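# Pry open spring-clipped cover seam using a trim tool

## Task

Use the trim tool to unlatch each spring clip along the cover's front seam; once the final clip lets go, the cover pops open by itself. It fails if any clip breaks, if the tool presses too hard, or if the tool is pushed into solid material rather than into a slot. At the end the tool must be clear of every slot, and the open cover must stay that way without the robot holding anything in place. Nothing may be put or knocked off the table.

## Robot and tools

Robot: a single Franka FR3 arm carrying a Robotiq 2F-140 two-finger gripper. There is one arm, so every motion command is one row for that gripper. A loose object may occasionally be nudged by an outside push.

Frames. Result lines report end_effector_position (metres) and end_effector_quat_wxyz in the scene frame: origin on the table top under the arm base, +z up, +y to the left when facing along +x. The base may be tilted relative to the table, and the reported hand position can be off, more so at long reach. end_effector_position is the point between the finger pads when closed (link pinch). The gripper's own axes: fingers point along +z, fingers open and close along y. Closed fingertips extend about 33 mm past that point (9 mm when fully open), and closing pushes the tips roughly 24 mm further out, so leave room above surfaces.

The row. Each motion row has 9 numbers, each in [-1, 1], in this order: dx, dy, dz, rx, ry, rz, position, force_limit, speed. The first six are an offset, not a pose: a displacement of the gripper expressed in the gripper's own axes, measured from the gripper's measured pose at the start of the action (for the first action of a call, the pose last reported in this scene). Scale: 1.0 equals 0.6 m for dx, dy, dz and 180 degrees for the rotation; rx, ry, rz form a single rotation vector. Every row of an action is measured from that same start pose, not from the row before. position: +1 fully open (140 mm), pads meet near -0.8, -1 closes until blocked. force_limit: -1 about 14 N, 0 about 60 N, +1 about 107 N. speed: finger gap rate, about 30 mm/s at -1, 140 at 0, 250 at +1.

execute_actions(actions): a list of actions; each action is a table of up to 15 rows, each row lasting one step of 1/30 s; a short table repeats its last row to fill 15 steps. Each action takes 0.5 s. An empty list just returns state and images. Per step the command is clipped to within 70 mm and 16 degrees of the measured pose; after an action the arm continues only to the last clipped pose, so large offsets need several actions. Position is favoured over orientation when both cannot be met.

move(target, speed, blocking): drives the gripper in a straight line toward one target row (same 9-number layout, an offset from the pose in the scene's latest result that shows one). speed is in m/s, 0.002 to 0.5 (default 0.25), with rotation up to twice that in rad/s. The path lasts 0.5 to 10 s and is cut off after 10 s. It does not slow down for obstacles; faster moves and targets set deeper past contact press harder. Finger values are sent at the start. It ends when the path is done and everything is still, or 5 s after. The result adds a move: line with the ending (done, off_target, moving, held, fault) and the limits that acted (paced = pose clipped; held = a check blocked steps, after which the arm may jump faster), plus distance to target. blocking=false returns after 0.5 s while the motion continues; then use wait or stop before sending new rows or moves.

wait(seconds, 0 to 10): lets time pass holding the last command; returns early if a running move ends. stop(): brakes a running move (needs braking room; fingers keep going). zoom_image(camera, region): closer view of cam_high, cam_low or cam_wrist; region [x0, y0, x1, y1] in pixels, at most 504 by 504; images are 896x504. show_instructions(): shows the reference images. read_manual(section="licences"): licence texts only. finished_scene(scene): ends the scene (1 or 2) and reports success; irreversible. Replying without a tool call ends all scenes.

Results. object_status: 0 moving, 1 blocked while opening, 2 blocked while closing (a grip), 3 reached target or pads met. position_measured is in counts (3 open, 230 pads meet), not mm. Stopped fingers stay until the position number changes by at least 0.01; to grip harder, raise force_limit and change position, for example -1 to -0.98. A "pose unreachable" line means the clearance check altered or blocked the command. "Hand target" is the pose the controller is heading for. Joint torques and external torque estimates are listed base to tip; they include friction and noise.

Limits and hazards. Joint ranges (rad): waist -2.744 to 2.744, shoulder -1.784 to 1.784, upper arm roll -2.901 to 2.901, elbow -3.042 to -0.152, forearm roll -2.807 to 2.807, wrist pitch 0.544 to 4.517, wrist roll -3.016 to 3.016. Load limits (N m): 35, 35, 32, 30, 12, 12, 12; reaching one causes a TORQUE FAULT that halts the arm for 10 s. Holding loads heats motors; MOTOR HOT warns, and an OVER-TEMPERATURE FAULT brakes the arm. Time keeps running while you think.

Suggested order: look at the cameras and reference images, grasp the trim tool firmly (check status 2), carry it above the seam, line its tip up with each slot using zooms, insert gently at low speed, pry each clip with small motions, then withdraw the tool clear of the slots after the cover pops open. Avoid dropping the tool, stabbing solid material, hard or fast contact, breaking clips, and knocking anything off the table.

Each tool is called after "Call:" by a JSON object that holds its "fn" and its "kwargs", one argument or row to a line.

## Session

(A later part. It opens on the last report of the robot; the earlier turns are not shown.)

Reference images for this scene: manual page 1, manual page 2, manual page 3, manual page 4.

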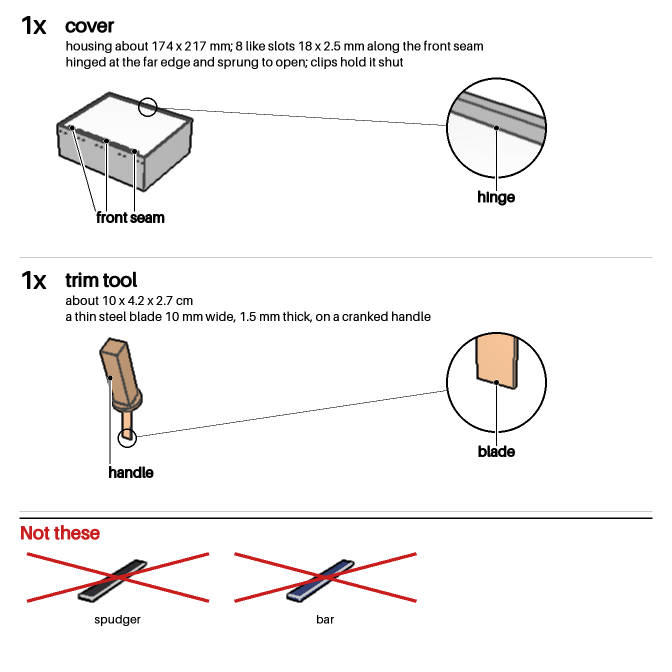

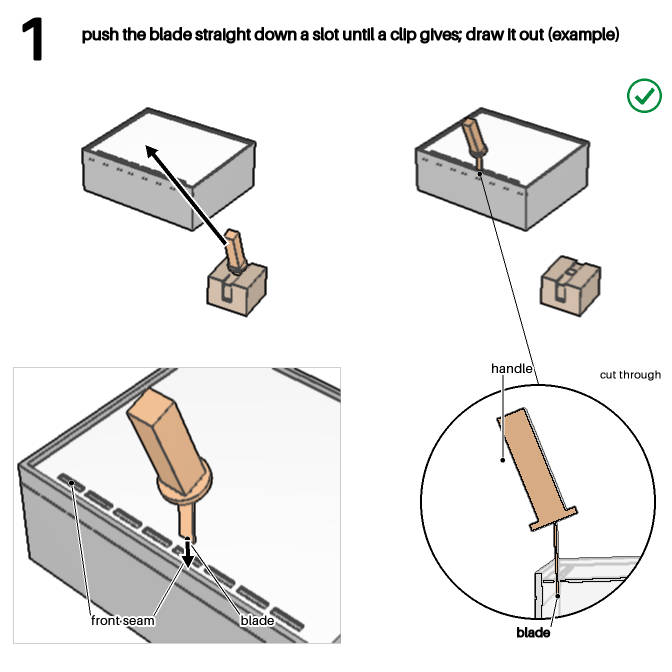

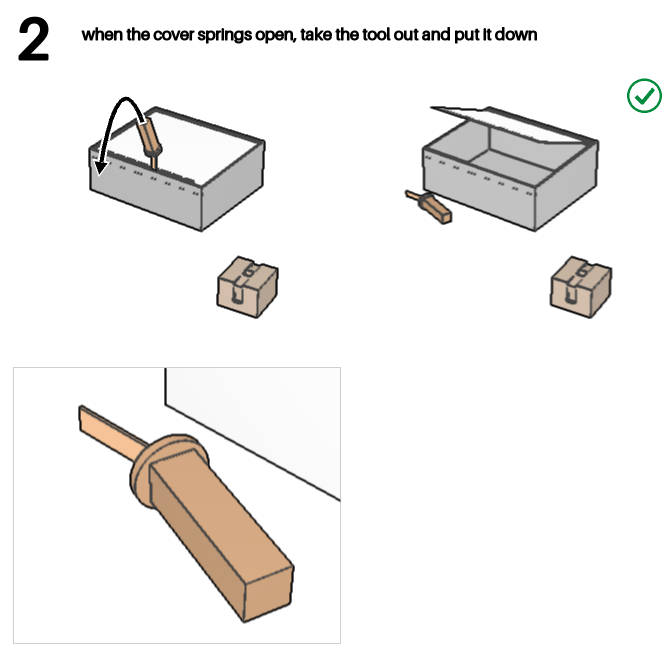

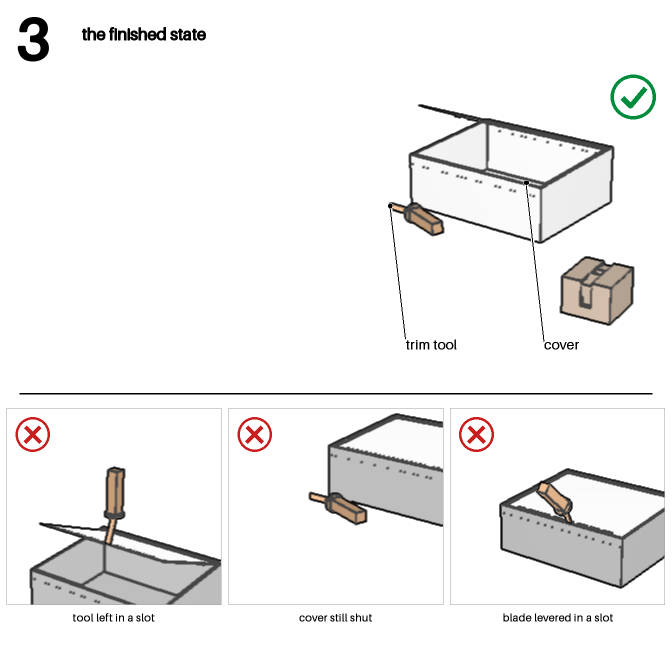

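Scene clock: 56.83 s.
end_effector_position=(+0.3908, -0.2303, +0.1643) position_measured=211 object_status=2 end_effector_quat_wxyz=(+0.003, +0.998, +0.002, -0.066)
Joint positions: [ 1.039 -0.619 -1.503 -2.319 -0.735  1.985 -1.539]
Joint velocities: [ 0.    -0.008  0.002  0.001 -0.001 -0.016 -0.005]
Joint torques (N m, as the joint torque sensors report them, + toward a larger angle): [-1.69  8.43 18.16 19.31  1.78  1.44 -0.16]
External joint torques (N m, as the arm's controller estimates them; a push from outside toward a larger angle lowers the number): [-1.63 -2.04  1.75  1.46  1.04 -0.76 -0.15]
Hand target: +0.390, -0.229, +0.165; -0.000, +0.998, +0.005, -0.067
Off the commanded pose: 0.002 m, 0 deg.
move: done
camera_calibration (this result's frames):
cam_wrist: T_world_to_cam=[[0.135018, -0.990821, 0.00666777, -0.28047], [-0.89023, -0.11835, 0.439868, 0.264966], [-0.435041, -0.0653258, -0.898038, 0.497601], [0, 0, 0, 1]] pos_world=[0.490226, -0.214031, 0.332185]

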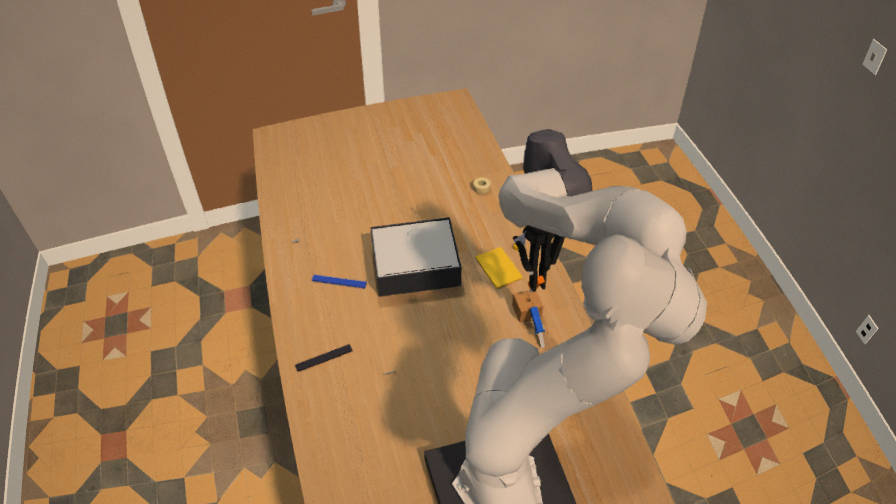

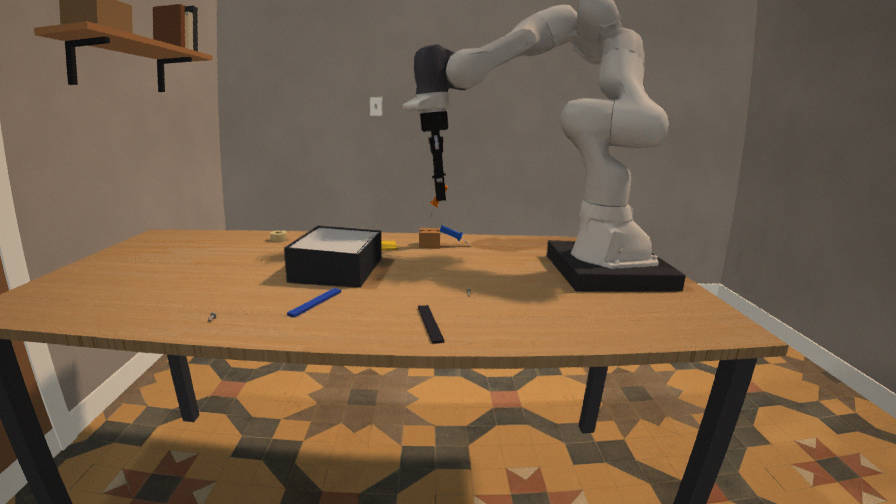

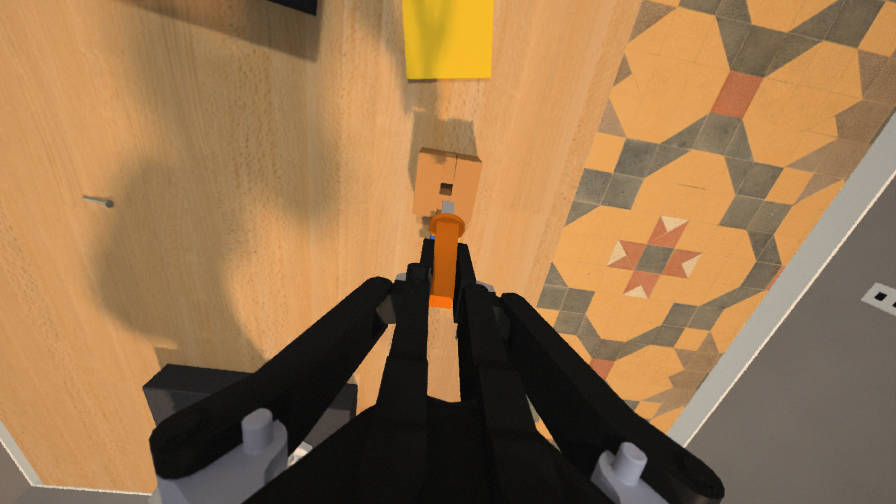

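Call:
{"fn": "move", "kwargs": {
  "target": [-0.128,-0.583,-0.21,0,0,0.04,-1,0.6,-0.6],
  "speed": 0.3
}}

Scene clock: 65.40 s.
end_effector_position=(+0.3262, +0.1173, +0.2912) position_measured=211 object_status=2 end_effector_quat_wxyz=(+0.009, +0.996, -0.052, -0.067)
Joint positions: [ 0.883 -0.604 -0.538 -2.478 -0.236  1.806 -0.912]
Joint velocities: [-0.     0.002  0.002  0.     0.003  0.001  0.027]
Joint torques (N m, as the joint torque sensors report them, + toward a larger angle): [-1.95 -6.89  8.17 24.58  1.96  1.61  0.55]
External joint torques (N m, as the arm's controller estimates them; a push from outside toward a larger angle lowers the number): [-1.83  1.52  1.22  1.58  1.07 -0.6   0.56]
Hand target: +0.325, +0.118, +0.291; +0.010, +0.996, -0.060, -0.070
Off the commanded pose: 0.008 m, 1 deg.
move: off_target
camera_calibration (this result's frames):
cam_wrist: T_world_to_cam=[[0.0271792, -0.999253, 0.0274693, 0.10191], [-0.896126, -0.0121787, 0.443634, 0.181131], [-0.442968, -0.0366736, -0.895787, 0.604783], [0, 0, 0, 1]] pos_world=[0.427445, 0.126219, 0.458602]

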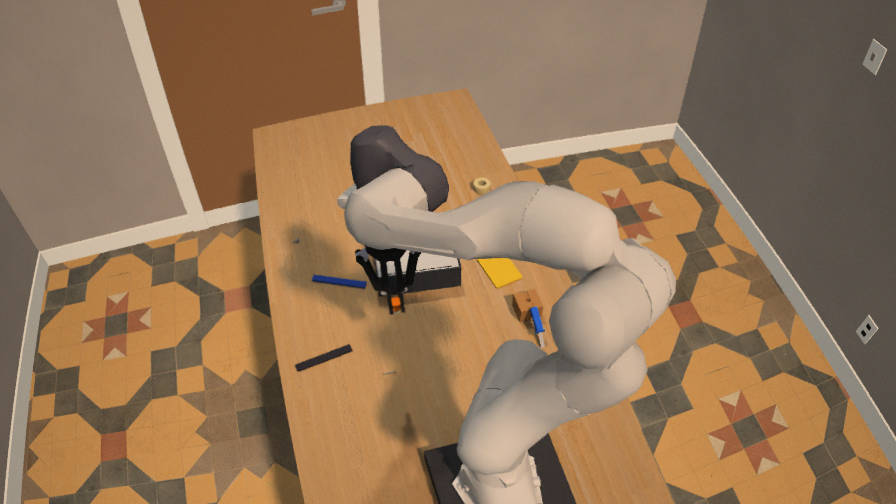

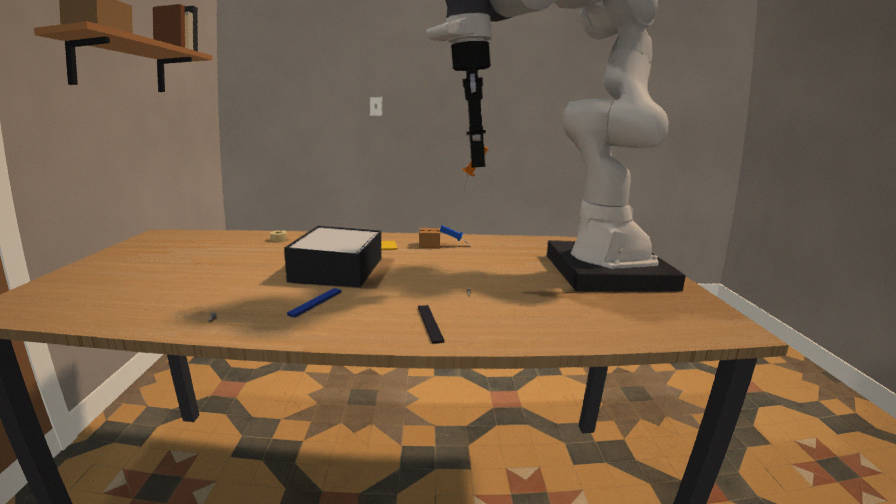

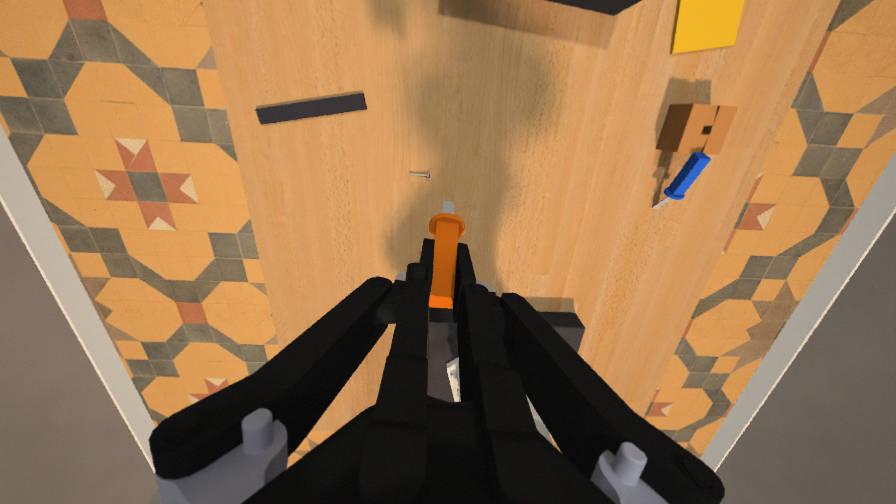

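Call:
{"fn": "move", "kwargs": {
  "target": [0.427,0.038,0.097,0.008,-0.044,0.008,-1,0.6,-0.6],
  "speed": 0.22
}}

Call:
{"fn": "zoom_image", "kwargs": {
  "camera": "cam_wrist",
  "region": [380, 130, 680, 260]
}}

Call:
{"fn": "zoom_image", "kwargs": {
  "camera": "cam_low",
  "region": [310, 170, 410, 270]
}}

Scene clock: 71.23 s.
end_effector_position=(+0.5746, +0.0670, +0.2073) position_measured=211 object_status=2 end_effector_quat_wxyz=(-0.008, +0.989, -0.076, -0.127)
Joint positions: [ 0.643  0.488 -0.725 -1.653  0.362  1.743 -1.558]
Joint velocities: [-0.008 -0.     0.006  0.001  0.    -0.009 -0.025]
Joint torques (N m, as the joint torque sensors report them, + toward a larger angle): [ -2.34 -38.37  -7.67  23.67   0.68   1.12  -0.17]
External joint torques (N m, as the arm's controller estimates them; a push from outside toward a larger angle lowers the number): [-1.72  1.19  2.15  1.38 -0.12 -0.71 -0.16]
Hand target: +0.573, +0.067, +0.207; -0.009, +0.989, -0.069, -0.130
Off the commanded pose: 0.010 m, 2 deg.
move: off_target
camera_calibration (this result's frames):
cam_wrist: T_world_to_cam=[[-0.0235358, -0.99966, -0.0111789, 0.0843882], [-0.838041, 0.0136312, 0.545438, 0.38414], [-0.5451, 0.0222057, -0.838077, 0.680574], [0, 0, 0, 1]] pos_world=[0.694892, 0.0640106, 0.361792]

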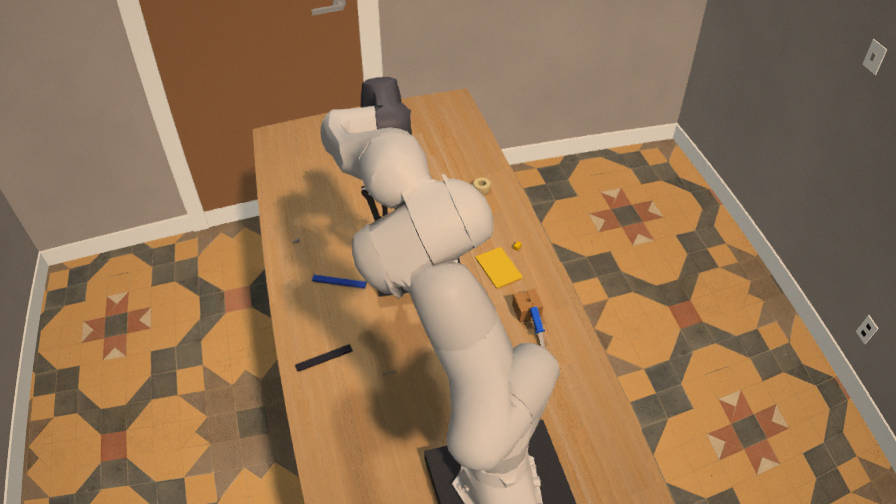

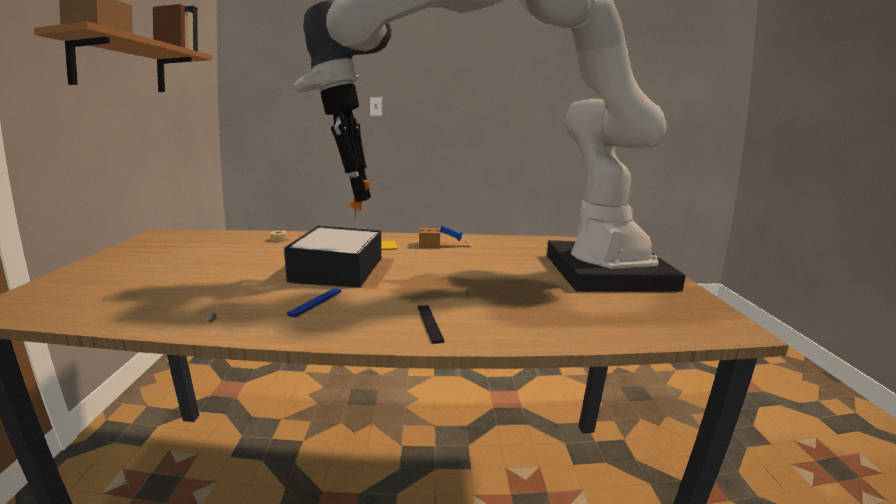

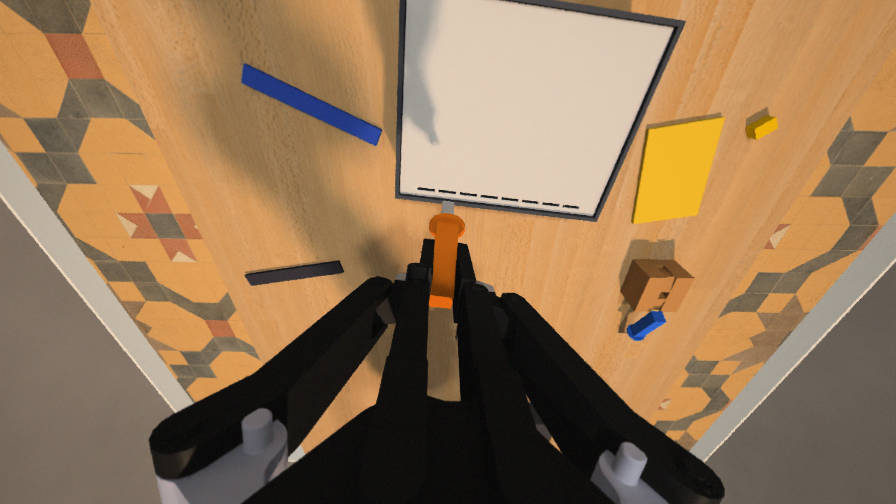

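Region (380, 130, 680, 260) of cam_wrist's 896x504 image, scaled by 1.680, with more detail than that image has; it fills the top 218 rows of this view, and the rest is white.

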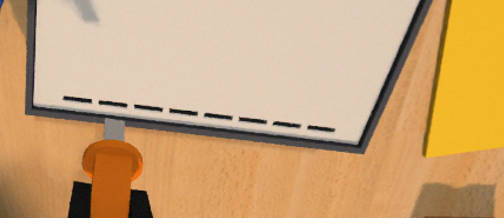

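Region (310, 170, 410, 270) of cam_low's 896x504 image, scaled by 5.040, with more detail than that image has.

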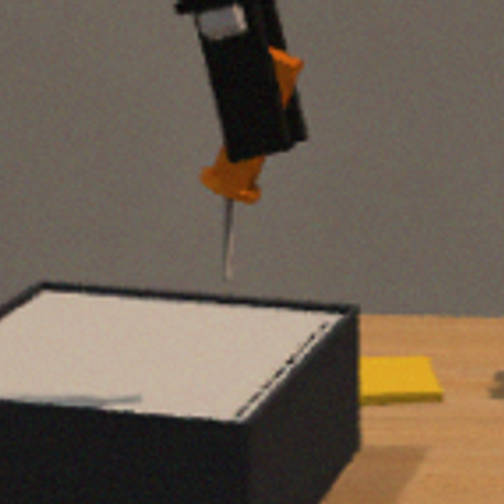

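Call:
{"fn": "move", "kwargs": {
  "target": [0.001,-0.039,0.076,0,-0.006,0,-1,0.6,-0.6],
  "speed": 0.08
}}

Call:
{"fn": "zoom_image", "kwargs": {
  "camera": "cam_wrist",
  "region": [410, 175, 500, 235]
}}

Call:
{"fn": "zoom_image", "kwargs": {
  "camera": "cam_low",
  "region": [330, 205, 390, 265]
}}

Scene clock: 80.57 s.
end_effector_position=(+0.5662, +0.0884, +0.1641) position_measured=211 object_status=2 end_effector_quat_wxyz=(-0.008, +0.988, -0.073, -0.138)
Joint positions: [ 0.661  0.536 -0.698 -1.696  0.399  1.804 -1.554]
Joint velocities: [-0.001 -0.    -0.     0.     0.003  0.011  0.005]
Joint torques (N m, as the joint torque sensors report them, + toward a larger angle): [  0.18 -39.5   -9.71  22.19   1.92   2.17   0.38]
External joint torques (N m, as the arm's controller estimates them; a push from outside toward a larger angle lowers the number): [0.98 1.12 0.77 0.59 1.17 0.41 0.38]
Hand target: +0.567, +0.091, +0.163; -0.008, +0.988, -0.077, -0.136
Off the commanded pose: 0.004 m, 0 deg.
move: off_target
camera_calibration (this result's frames):
cam_wrist: T_world_to_cam=[[-0.0177963, -0.999776, -0.0114964, 0.101863], [-0.82583, 0.00821619, 0.56386, 0.390917], [-0.563639, 0.0195287, -0.825791, 0.648083], [0, 0, 0, 1]] pos_world=[0.689928, 0.085972, 0.31593]

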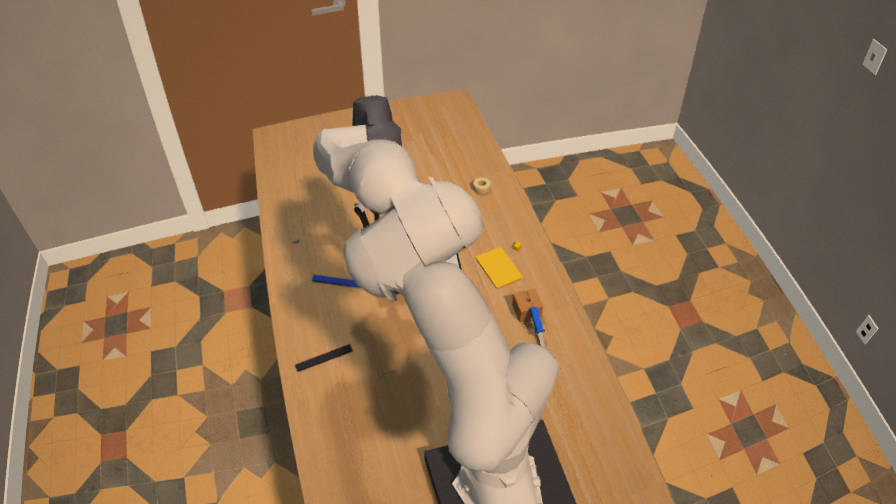

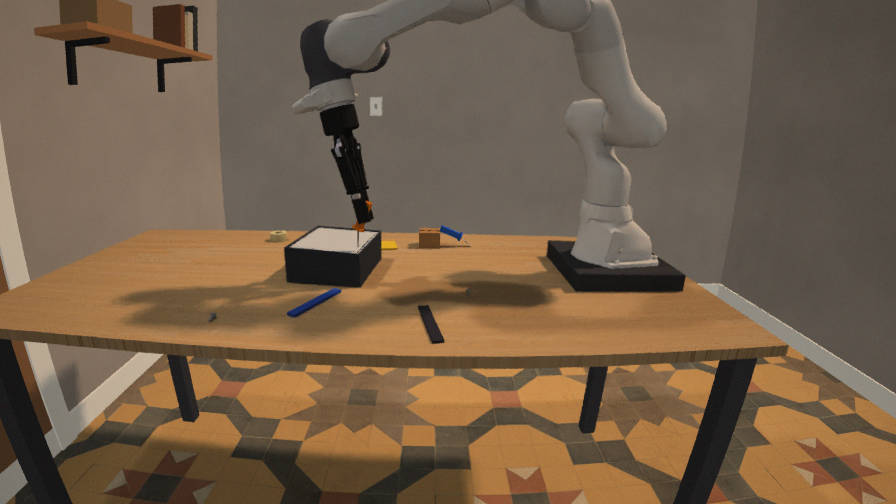

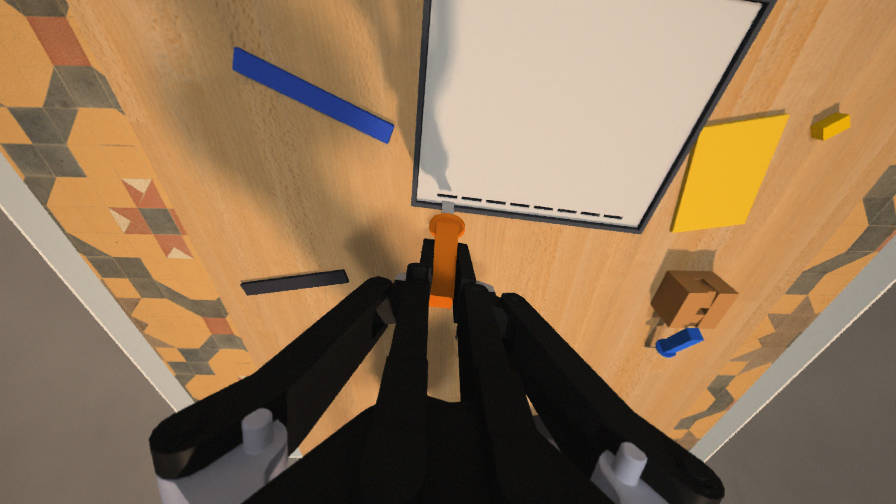

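Region (410, 175, 500, 235) of cam_wrist's 896x504 image, scaled by 5.600, with more detail than that image has.

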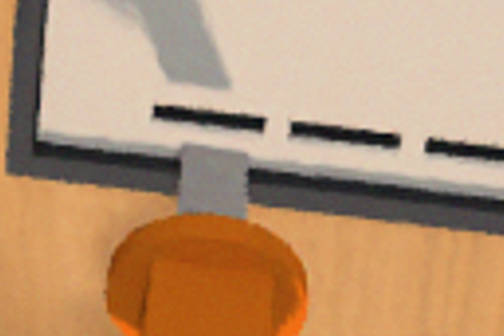

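Region (330, 205, 390, 265) of cam_low's 896x504 image, scaled by 8.400, with more detail than that image has.

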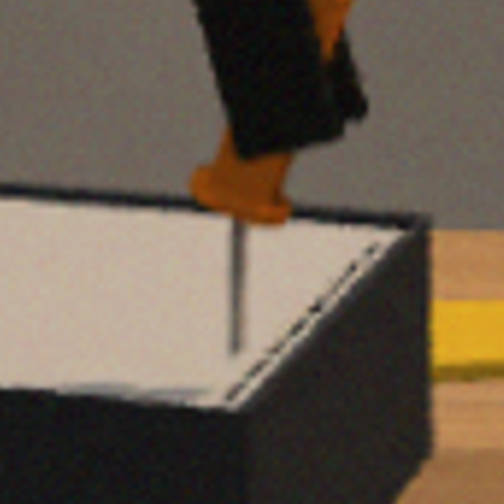

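Call:
{"fn": "move", "kwargs": {
  "target": [0.004,-0.004,0.011,0,0.001,0.002,-1,0.6,-0.6],
  "speed": 0.03
}}

Call:
{"fn": "zoom_image", "kwargs": {
  "camera": "cam_wrist",
  "region": [410, 175, 500, 235]
}}

Call:
{"fn": "zoom_image", "kwargs": {
  "camera": "cam_low",
  "region": [330, 205, 390, 265]
}}

Scene clock: 85.77 s.
end_effector_position=(+0.5665, +0.0876, +0.1590) position_measured=211 object_status=2 end_effector_quat_wxyz=(-0.006, +0.988, -0.075, -0.137)
Joint positions: [ 0.661  0.542 -0.697 -1.7    0.402  1.814 -1.552]
Joint velocities: [-0.    -0.     0.002  0.001  0.002  0.008 -0.001]
Joint torques (N m, as the joint torque sensors report them, + toward a larger angle): [  0.61 -39.41  -8.83  21.67   2.01   2.33   0.32]
External joint torques (N m, as the arm's controller estimates them; a push from outside toward a larger angle lowers the number): [1.23 1.36 1.64 0.07 1.25 0.57 0.33]
Hand target: +0.567, +0.091, +0.157; -0.007, +0.988, -0.076, -0.136
Off the commanded pose: 0.004 m, 0 deg.
move: off_target
camera_calibration (this result's frames):
cam_wrist: T_world_to_cam=[[-0.0211359, -0.999748, -0.00760593, 0.10232], [-0.82635, 0.0131868, 0.563003, 0.39407], [-0.56276, 0.0181847, -0.82642, 0.643802], [0, 0, 0, 1]] pos_world=[0.690108, 0.0853908, 0.310967]

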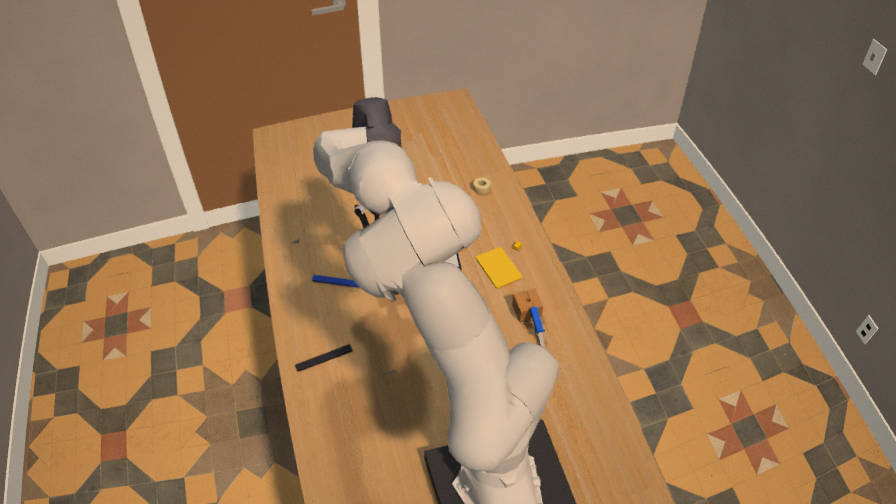

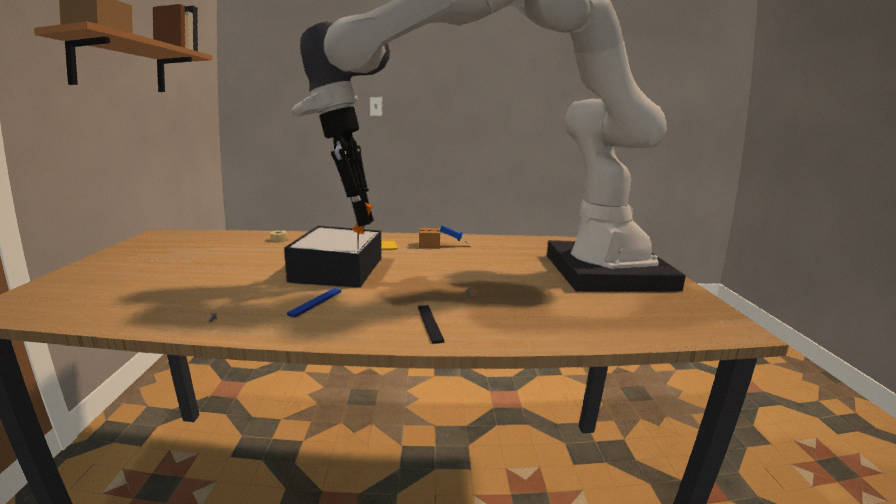

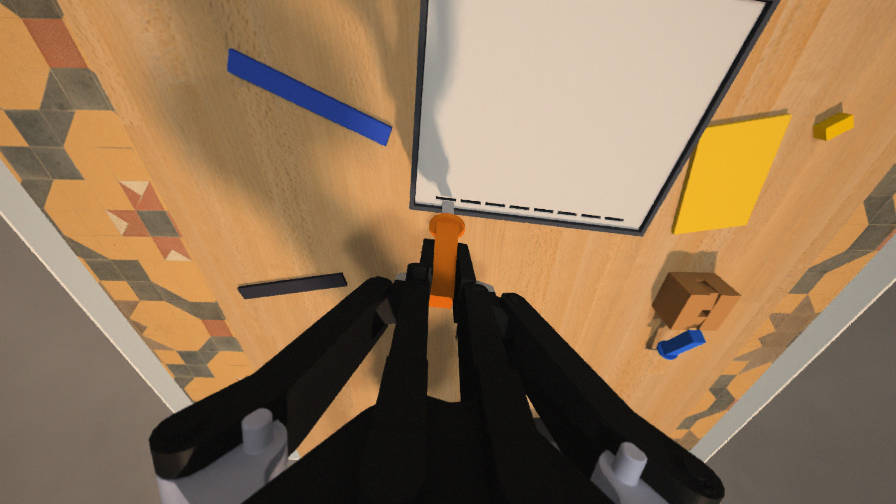

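Region (410, 175, 500, 235) of cam_wrist's 896x504 image, scaled by 5.600, with more detail than that image has.

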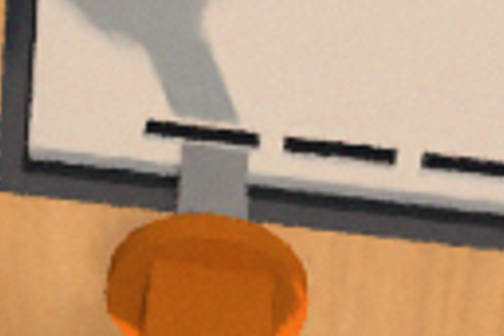

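Region (330, 205, 390, 265) of cam_low's 896x504 image, scaled by 8.400, with more detail than that image has.

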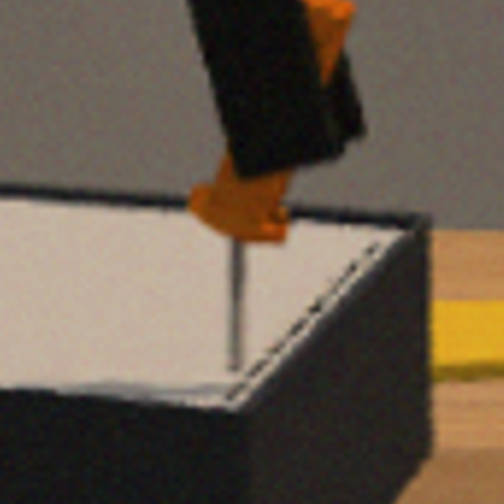

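Call:
{"fn": "execute_actions", "kwargs": {
  "actions": [
    [[0.002,-0.003,0.003,0.001,0.001,0,-1,0.6,-0.6],[0.0025,-0.004,0.004,0.0015,0.001,0,-1,0.6,-0.6],[0.003,-0.005,0.005,0.002,0.001,0,-1,0.6,-0.6],[0.0033,-0.006,0.006,0.002,0.001,0,-1,0.6,-0.6],[0.0036,-0.006,0.007,0.002,0.001,0,-1,0.6,-0.6],[0.0038,-0.006,0.008,0.002,0.001,0,-1,0.6,-0.6]]
  ]
}}

Call:
{"fn": "zoom_image", "kwargs": {
  "camera": "cam_wrist",
  "region": [425, 185, 475, 220]
}}

Scene clock: 91.17 s.
end_effector_position=(+0.5674, +0.0897, +0.1556) position_measured=211 object_status=2 end_effector_quat_wxyz=(-0.007, +0.988, -0.076, -0.136)
Joint positions: [ 0.661  0.547 -0.694 -1.702  0.408  1.822 -1.552]
Joint velocities: [-0.001  0.001 -0.    -0.001  0.002  0.004 -0.001]
Joint torques (N m, as the joint torque sensors report them, + toward a larger angle): [ -1.51 -39.41  -9.27  21.72   2.02   2.17   0.06]
External joint torques (N m, as the arm's controller estimates them; a push from outside toward a larger angle lowers the number): [-0.81  1.25  1.25  0.33  1.28  0.42  0.06]
Hand target: +0.568, +0.091, +0.154; -0.009, +0.988, -0.076, -0.135
Off the commanded pose: 0.002 m, 0 deg.
camera_calibration (this result's frames):
cam_wrist: T_world_to_cam=[[-0.0224556, -0.999698, -0.0099382, 0.105471], [-0.827646, 0.0130128, 0.5611, 0.397684], [-0.560802, 0.0208251, -0.827688, 0.640235], [0, 0, 0, 1]] pos_world=[0.690555, 0.0869315, 0.307823]

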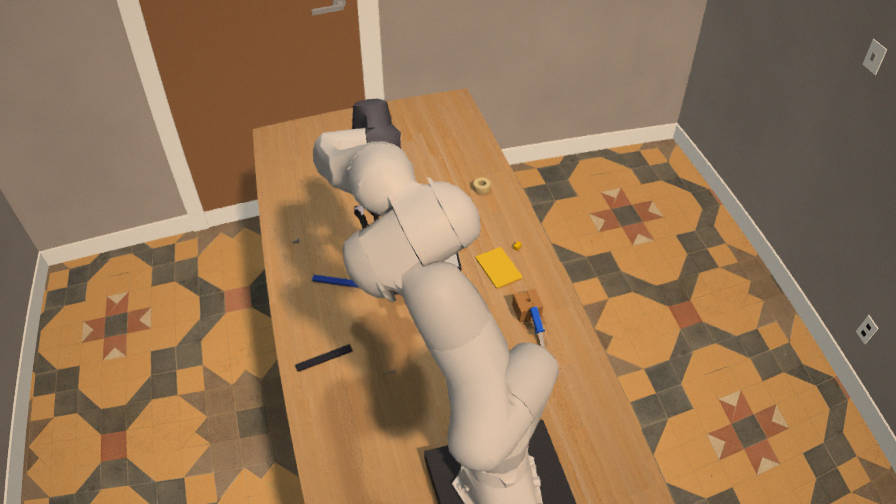

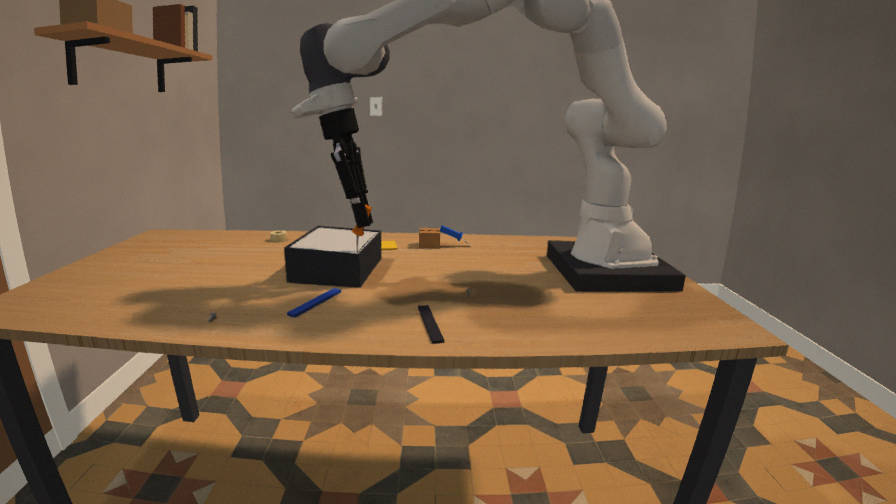

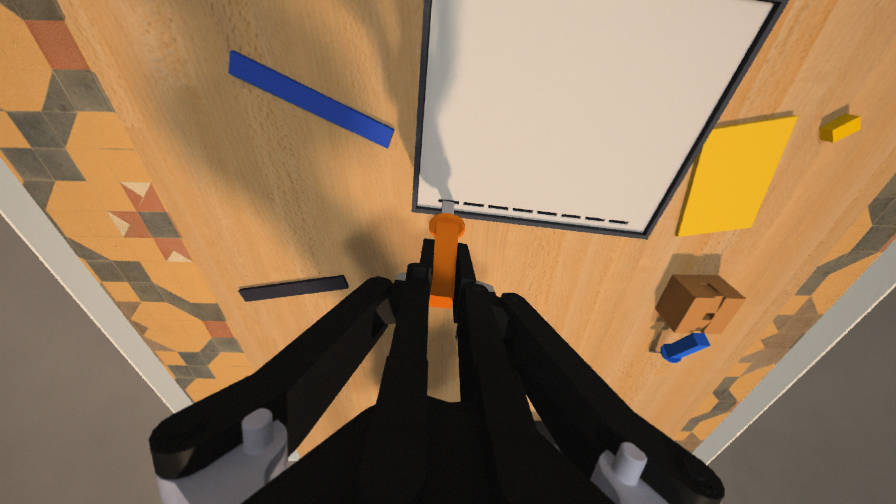

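Region (425, 185, 475, 220) of cam_wrist's 896x504 image, scaled by 10.080, with more detail than that image has; it fills the top 353 rows of this view, and the rest is white.

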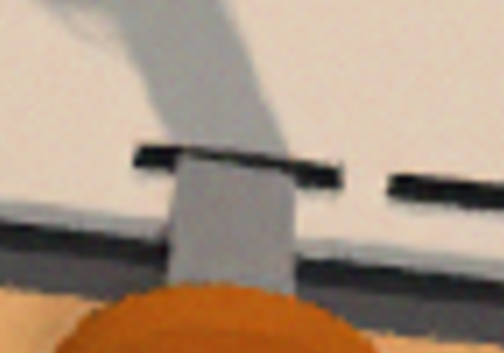

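Call:
{"fn": "execute_actions", "kwargs": {
  "actions": [
    [[0,0,0.001,-0.001,0,-0.005,-1,0.6,-0.6],[0,0,0.001,-0.002,0,-0.009,-1,0.6,-0.6],[0,0,0.001,-0.003,0,-0.013,-1,0.6,-0.6]]
  ]
}}

Call:
{"fn": "zoom_image", "kwargs": {
  "camera": "cam_wrist",
  "region": [425, 185, 475, 220]
}}

Scene clock: 95.77 s.
end_effector_position=(+0.5669, +0.0901, +0.1551) position_measured=211 object_status=2 end_effector_quat_wxyz=(-0.006, +0.989, -0.062, -0.136)
Joint positions: [ 0.661  0.547 -0.69  -1.702  0.402  1.823 -1.573]
Joint velocities: [ 0.    -0.     0.    -0.    -0.001  0.    -0.021]
Joint torques (N m, as the joint torque sensors report them, + toward a larger angle): [ -1.14 -40.49  -9.44  23.19  -0.18   1.68  -0.22]
External joint torques (N m, as the arm's controller estimates them; a push from outside toward a larger angle lowers the number): [-0.68  0.27  0.87  1.74 -0.93 -0.07 -0.21]
Hand target: +0.567, +0.090, +0.155; -0.005, +0.989, -0.055, -0.136
Off the commanded pose: 0.000 m, 1 deg.
camera_calibration (this result's frames):
cam_wrist: T_world_to_cam=[[0.00415626, -0.999921, -0.0118952, 0.0911213], [-0.827538, -0.0101173, 0.561318, 0.399624], [-0.561394, 0.00751078, -0.827515, 0.641081], [0, 0, 0, 1]] pos_world=[0.690224, 0.0903421, 0.307272]

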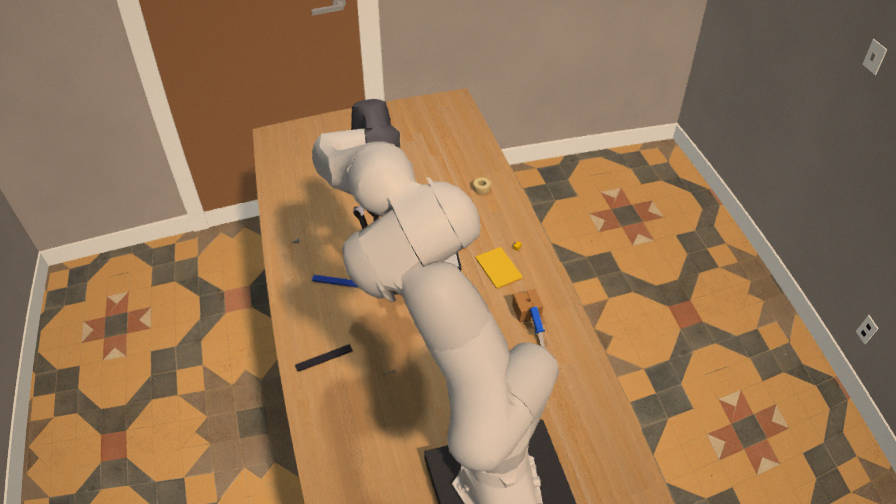

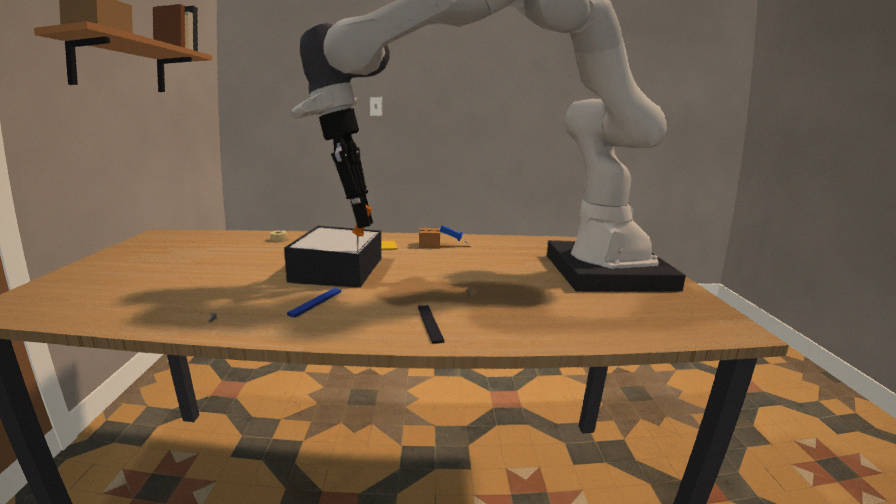

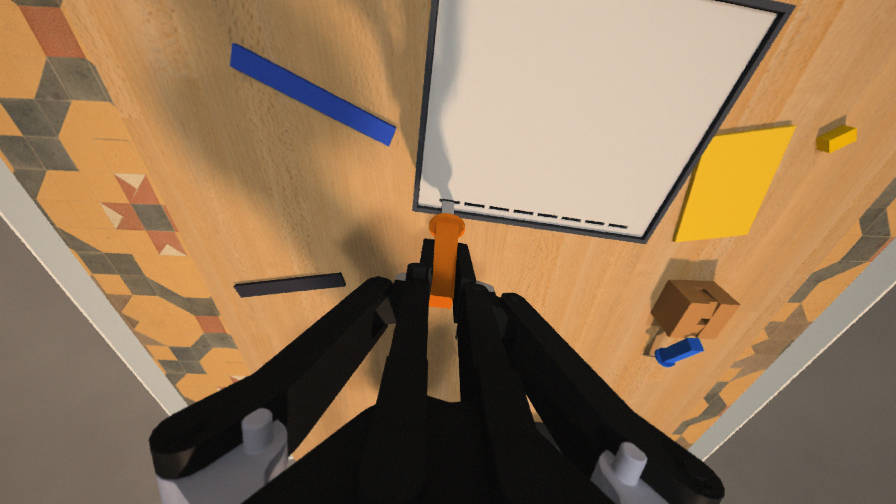

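Region (425, 185, 475, 220) of cam_wrist's 896x504 image, scaled by 10.080, with more detail than that image has; it fills the top 353 rows of this view, and the rest is white.

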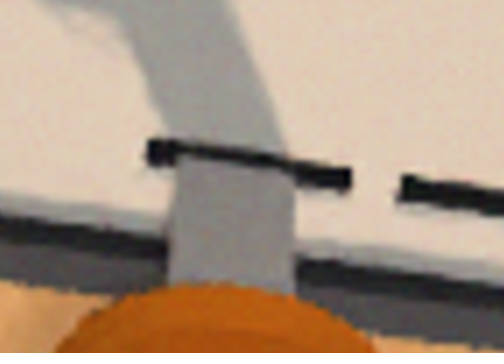

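Call:
{"fn": "execute_actions", "kwargs": {
  "actions": [
    [[0.0017,0,0.003,0,0.0009,0.001,-1,0.6,-0.6],[0.002,0,0.004,0,0.0009,0.001,-1,0.6,-0.6],[0.0023,0,0.005,0,0.0009,0.001,-1,0.6,-0.6],[0.0025,0,0.006,0,0.0009,0.001,-1,0.6,-0.6]]
  ]
}}

Call:
{"fn": "zoom_image", "kwargs": {
  "camera": "cam_wrist",
  "region": [425, 185, 475, 220]
}}

Scene clock: 99.43 s.
end_effector_position=(+0.5669, +0.0889, +0.1529) position_measured=211 object_status=2 end_effector_quat_wxyz=(-0.006, +0.989, -0.060, -0.136)
Joint positions: [ 0.661  0.549 -0.69  -1.706  0.402  1.829 -1.579]
Joint velocities: [-0.     0.001 -0.    -0.001 -0.     0.003  0.   ]
Joint torques (N m, as the joint torque sensors report them, + toward a larger angle): [ -0.18 -39.4  -10.02  21.69   1.75   2.37   0.4 ]
External joint torques (N m, as the arm's controller estimates them; a push from outside toward a larger angle lowers the number): [0.38 1.4  0.4  0.25 1.01 0.61 0.41]
Hand target: +0.567, +0.090, +0.151; -0.006, +0.989, -0.064, -0.135
Off the commanded pose: 0.002 m, 0 deg.
camera_calibration (this result's frames):
cam_wrist: T_world_to_cam=[[0.00787095, -0.999908, -0.0110415, 0.0876827], [-0.828115, -0.012707, 0.560414, 0.401522], [-0.560503, 0.00473263, -0.828139, 0.639044], [0, 0, 0, 1]] pos_world=[0.690002, 0.0897524, 0.305166]

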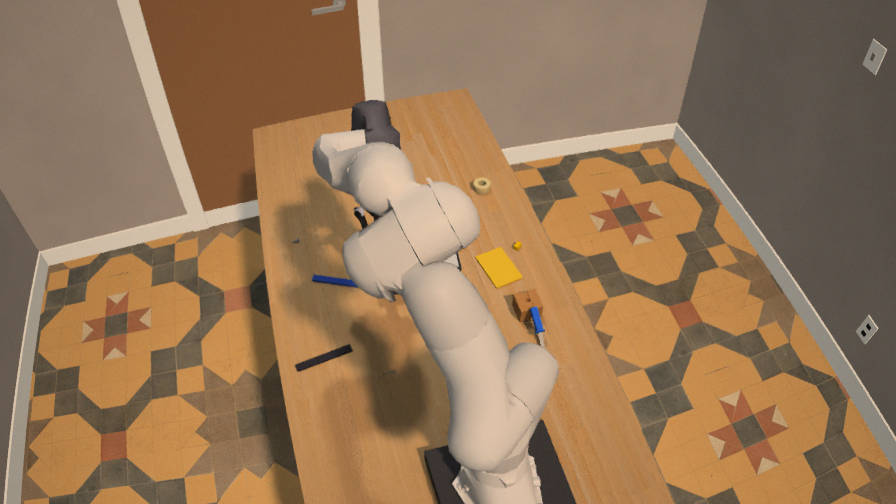

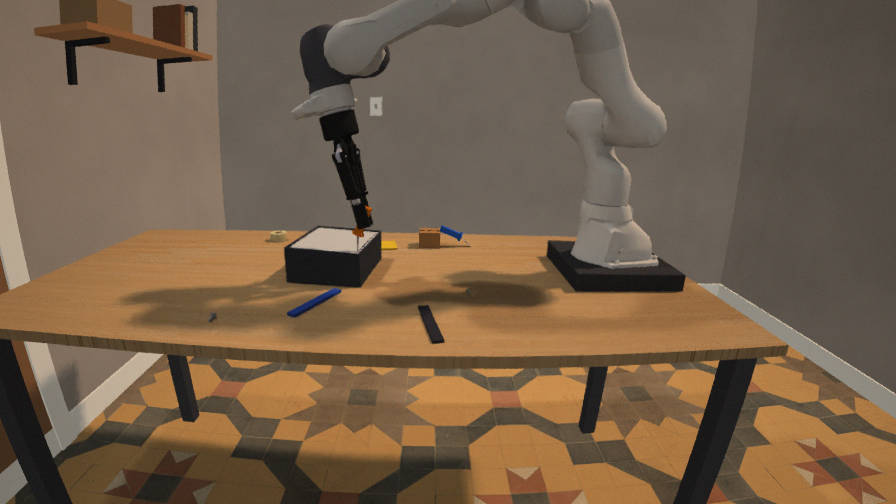

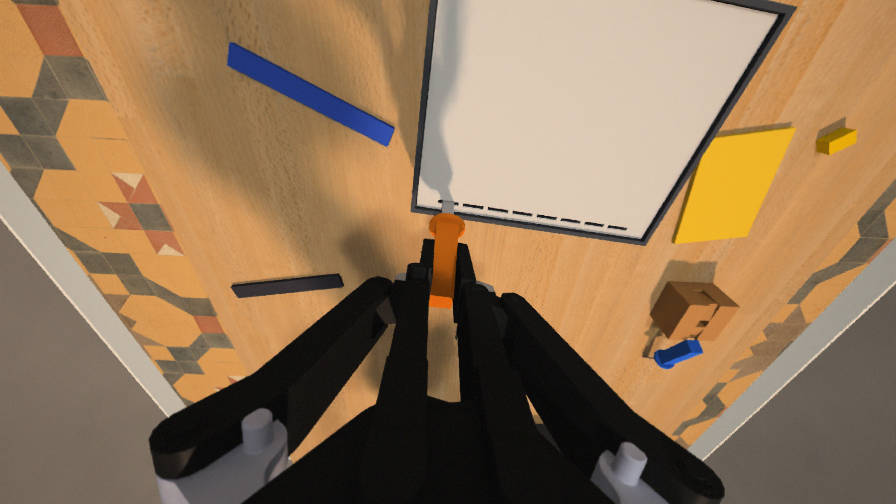

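Region (425, 185, 475, 220) of cam_wrist's 896x504 image, scaled by 10.080, with more detail than that image has; it fills the top 353 rows of this view, and the rest is white.

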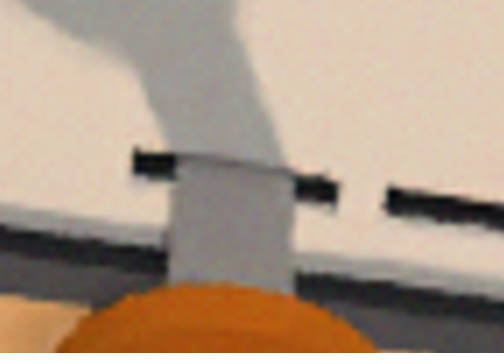

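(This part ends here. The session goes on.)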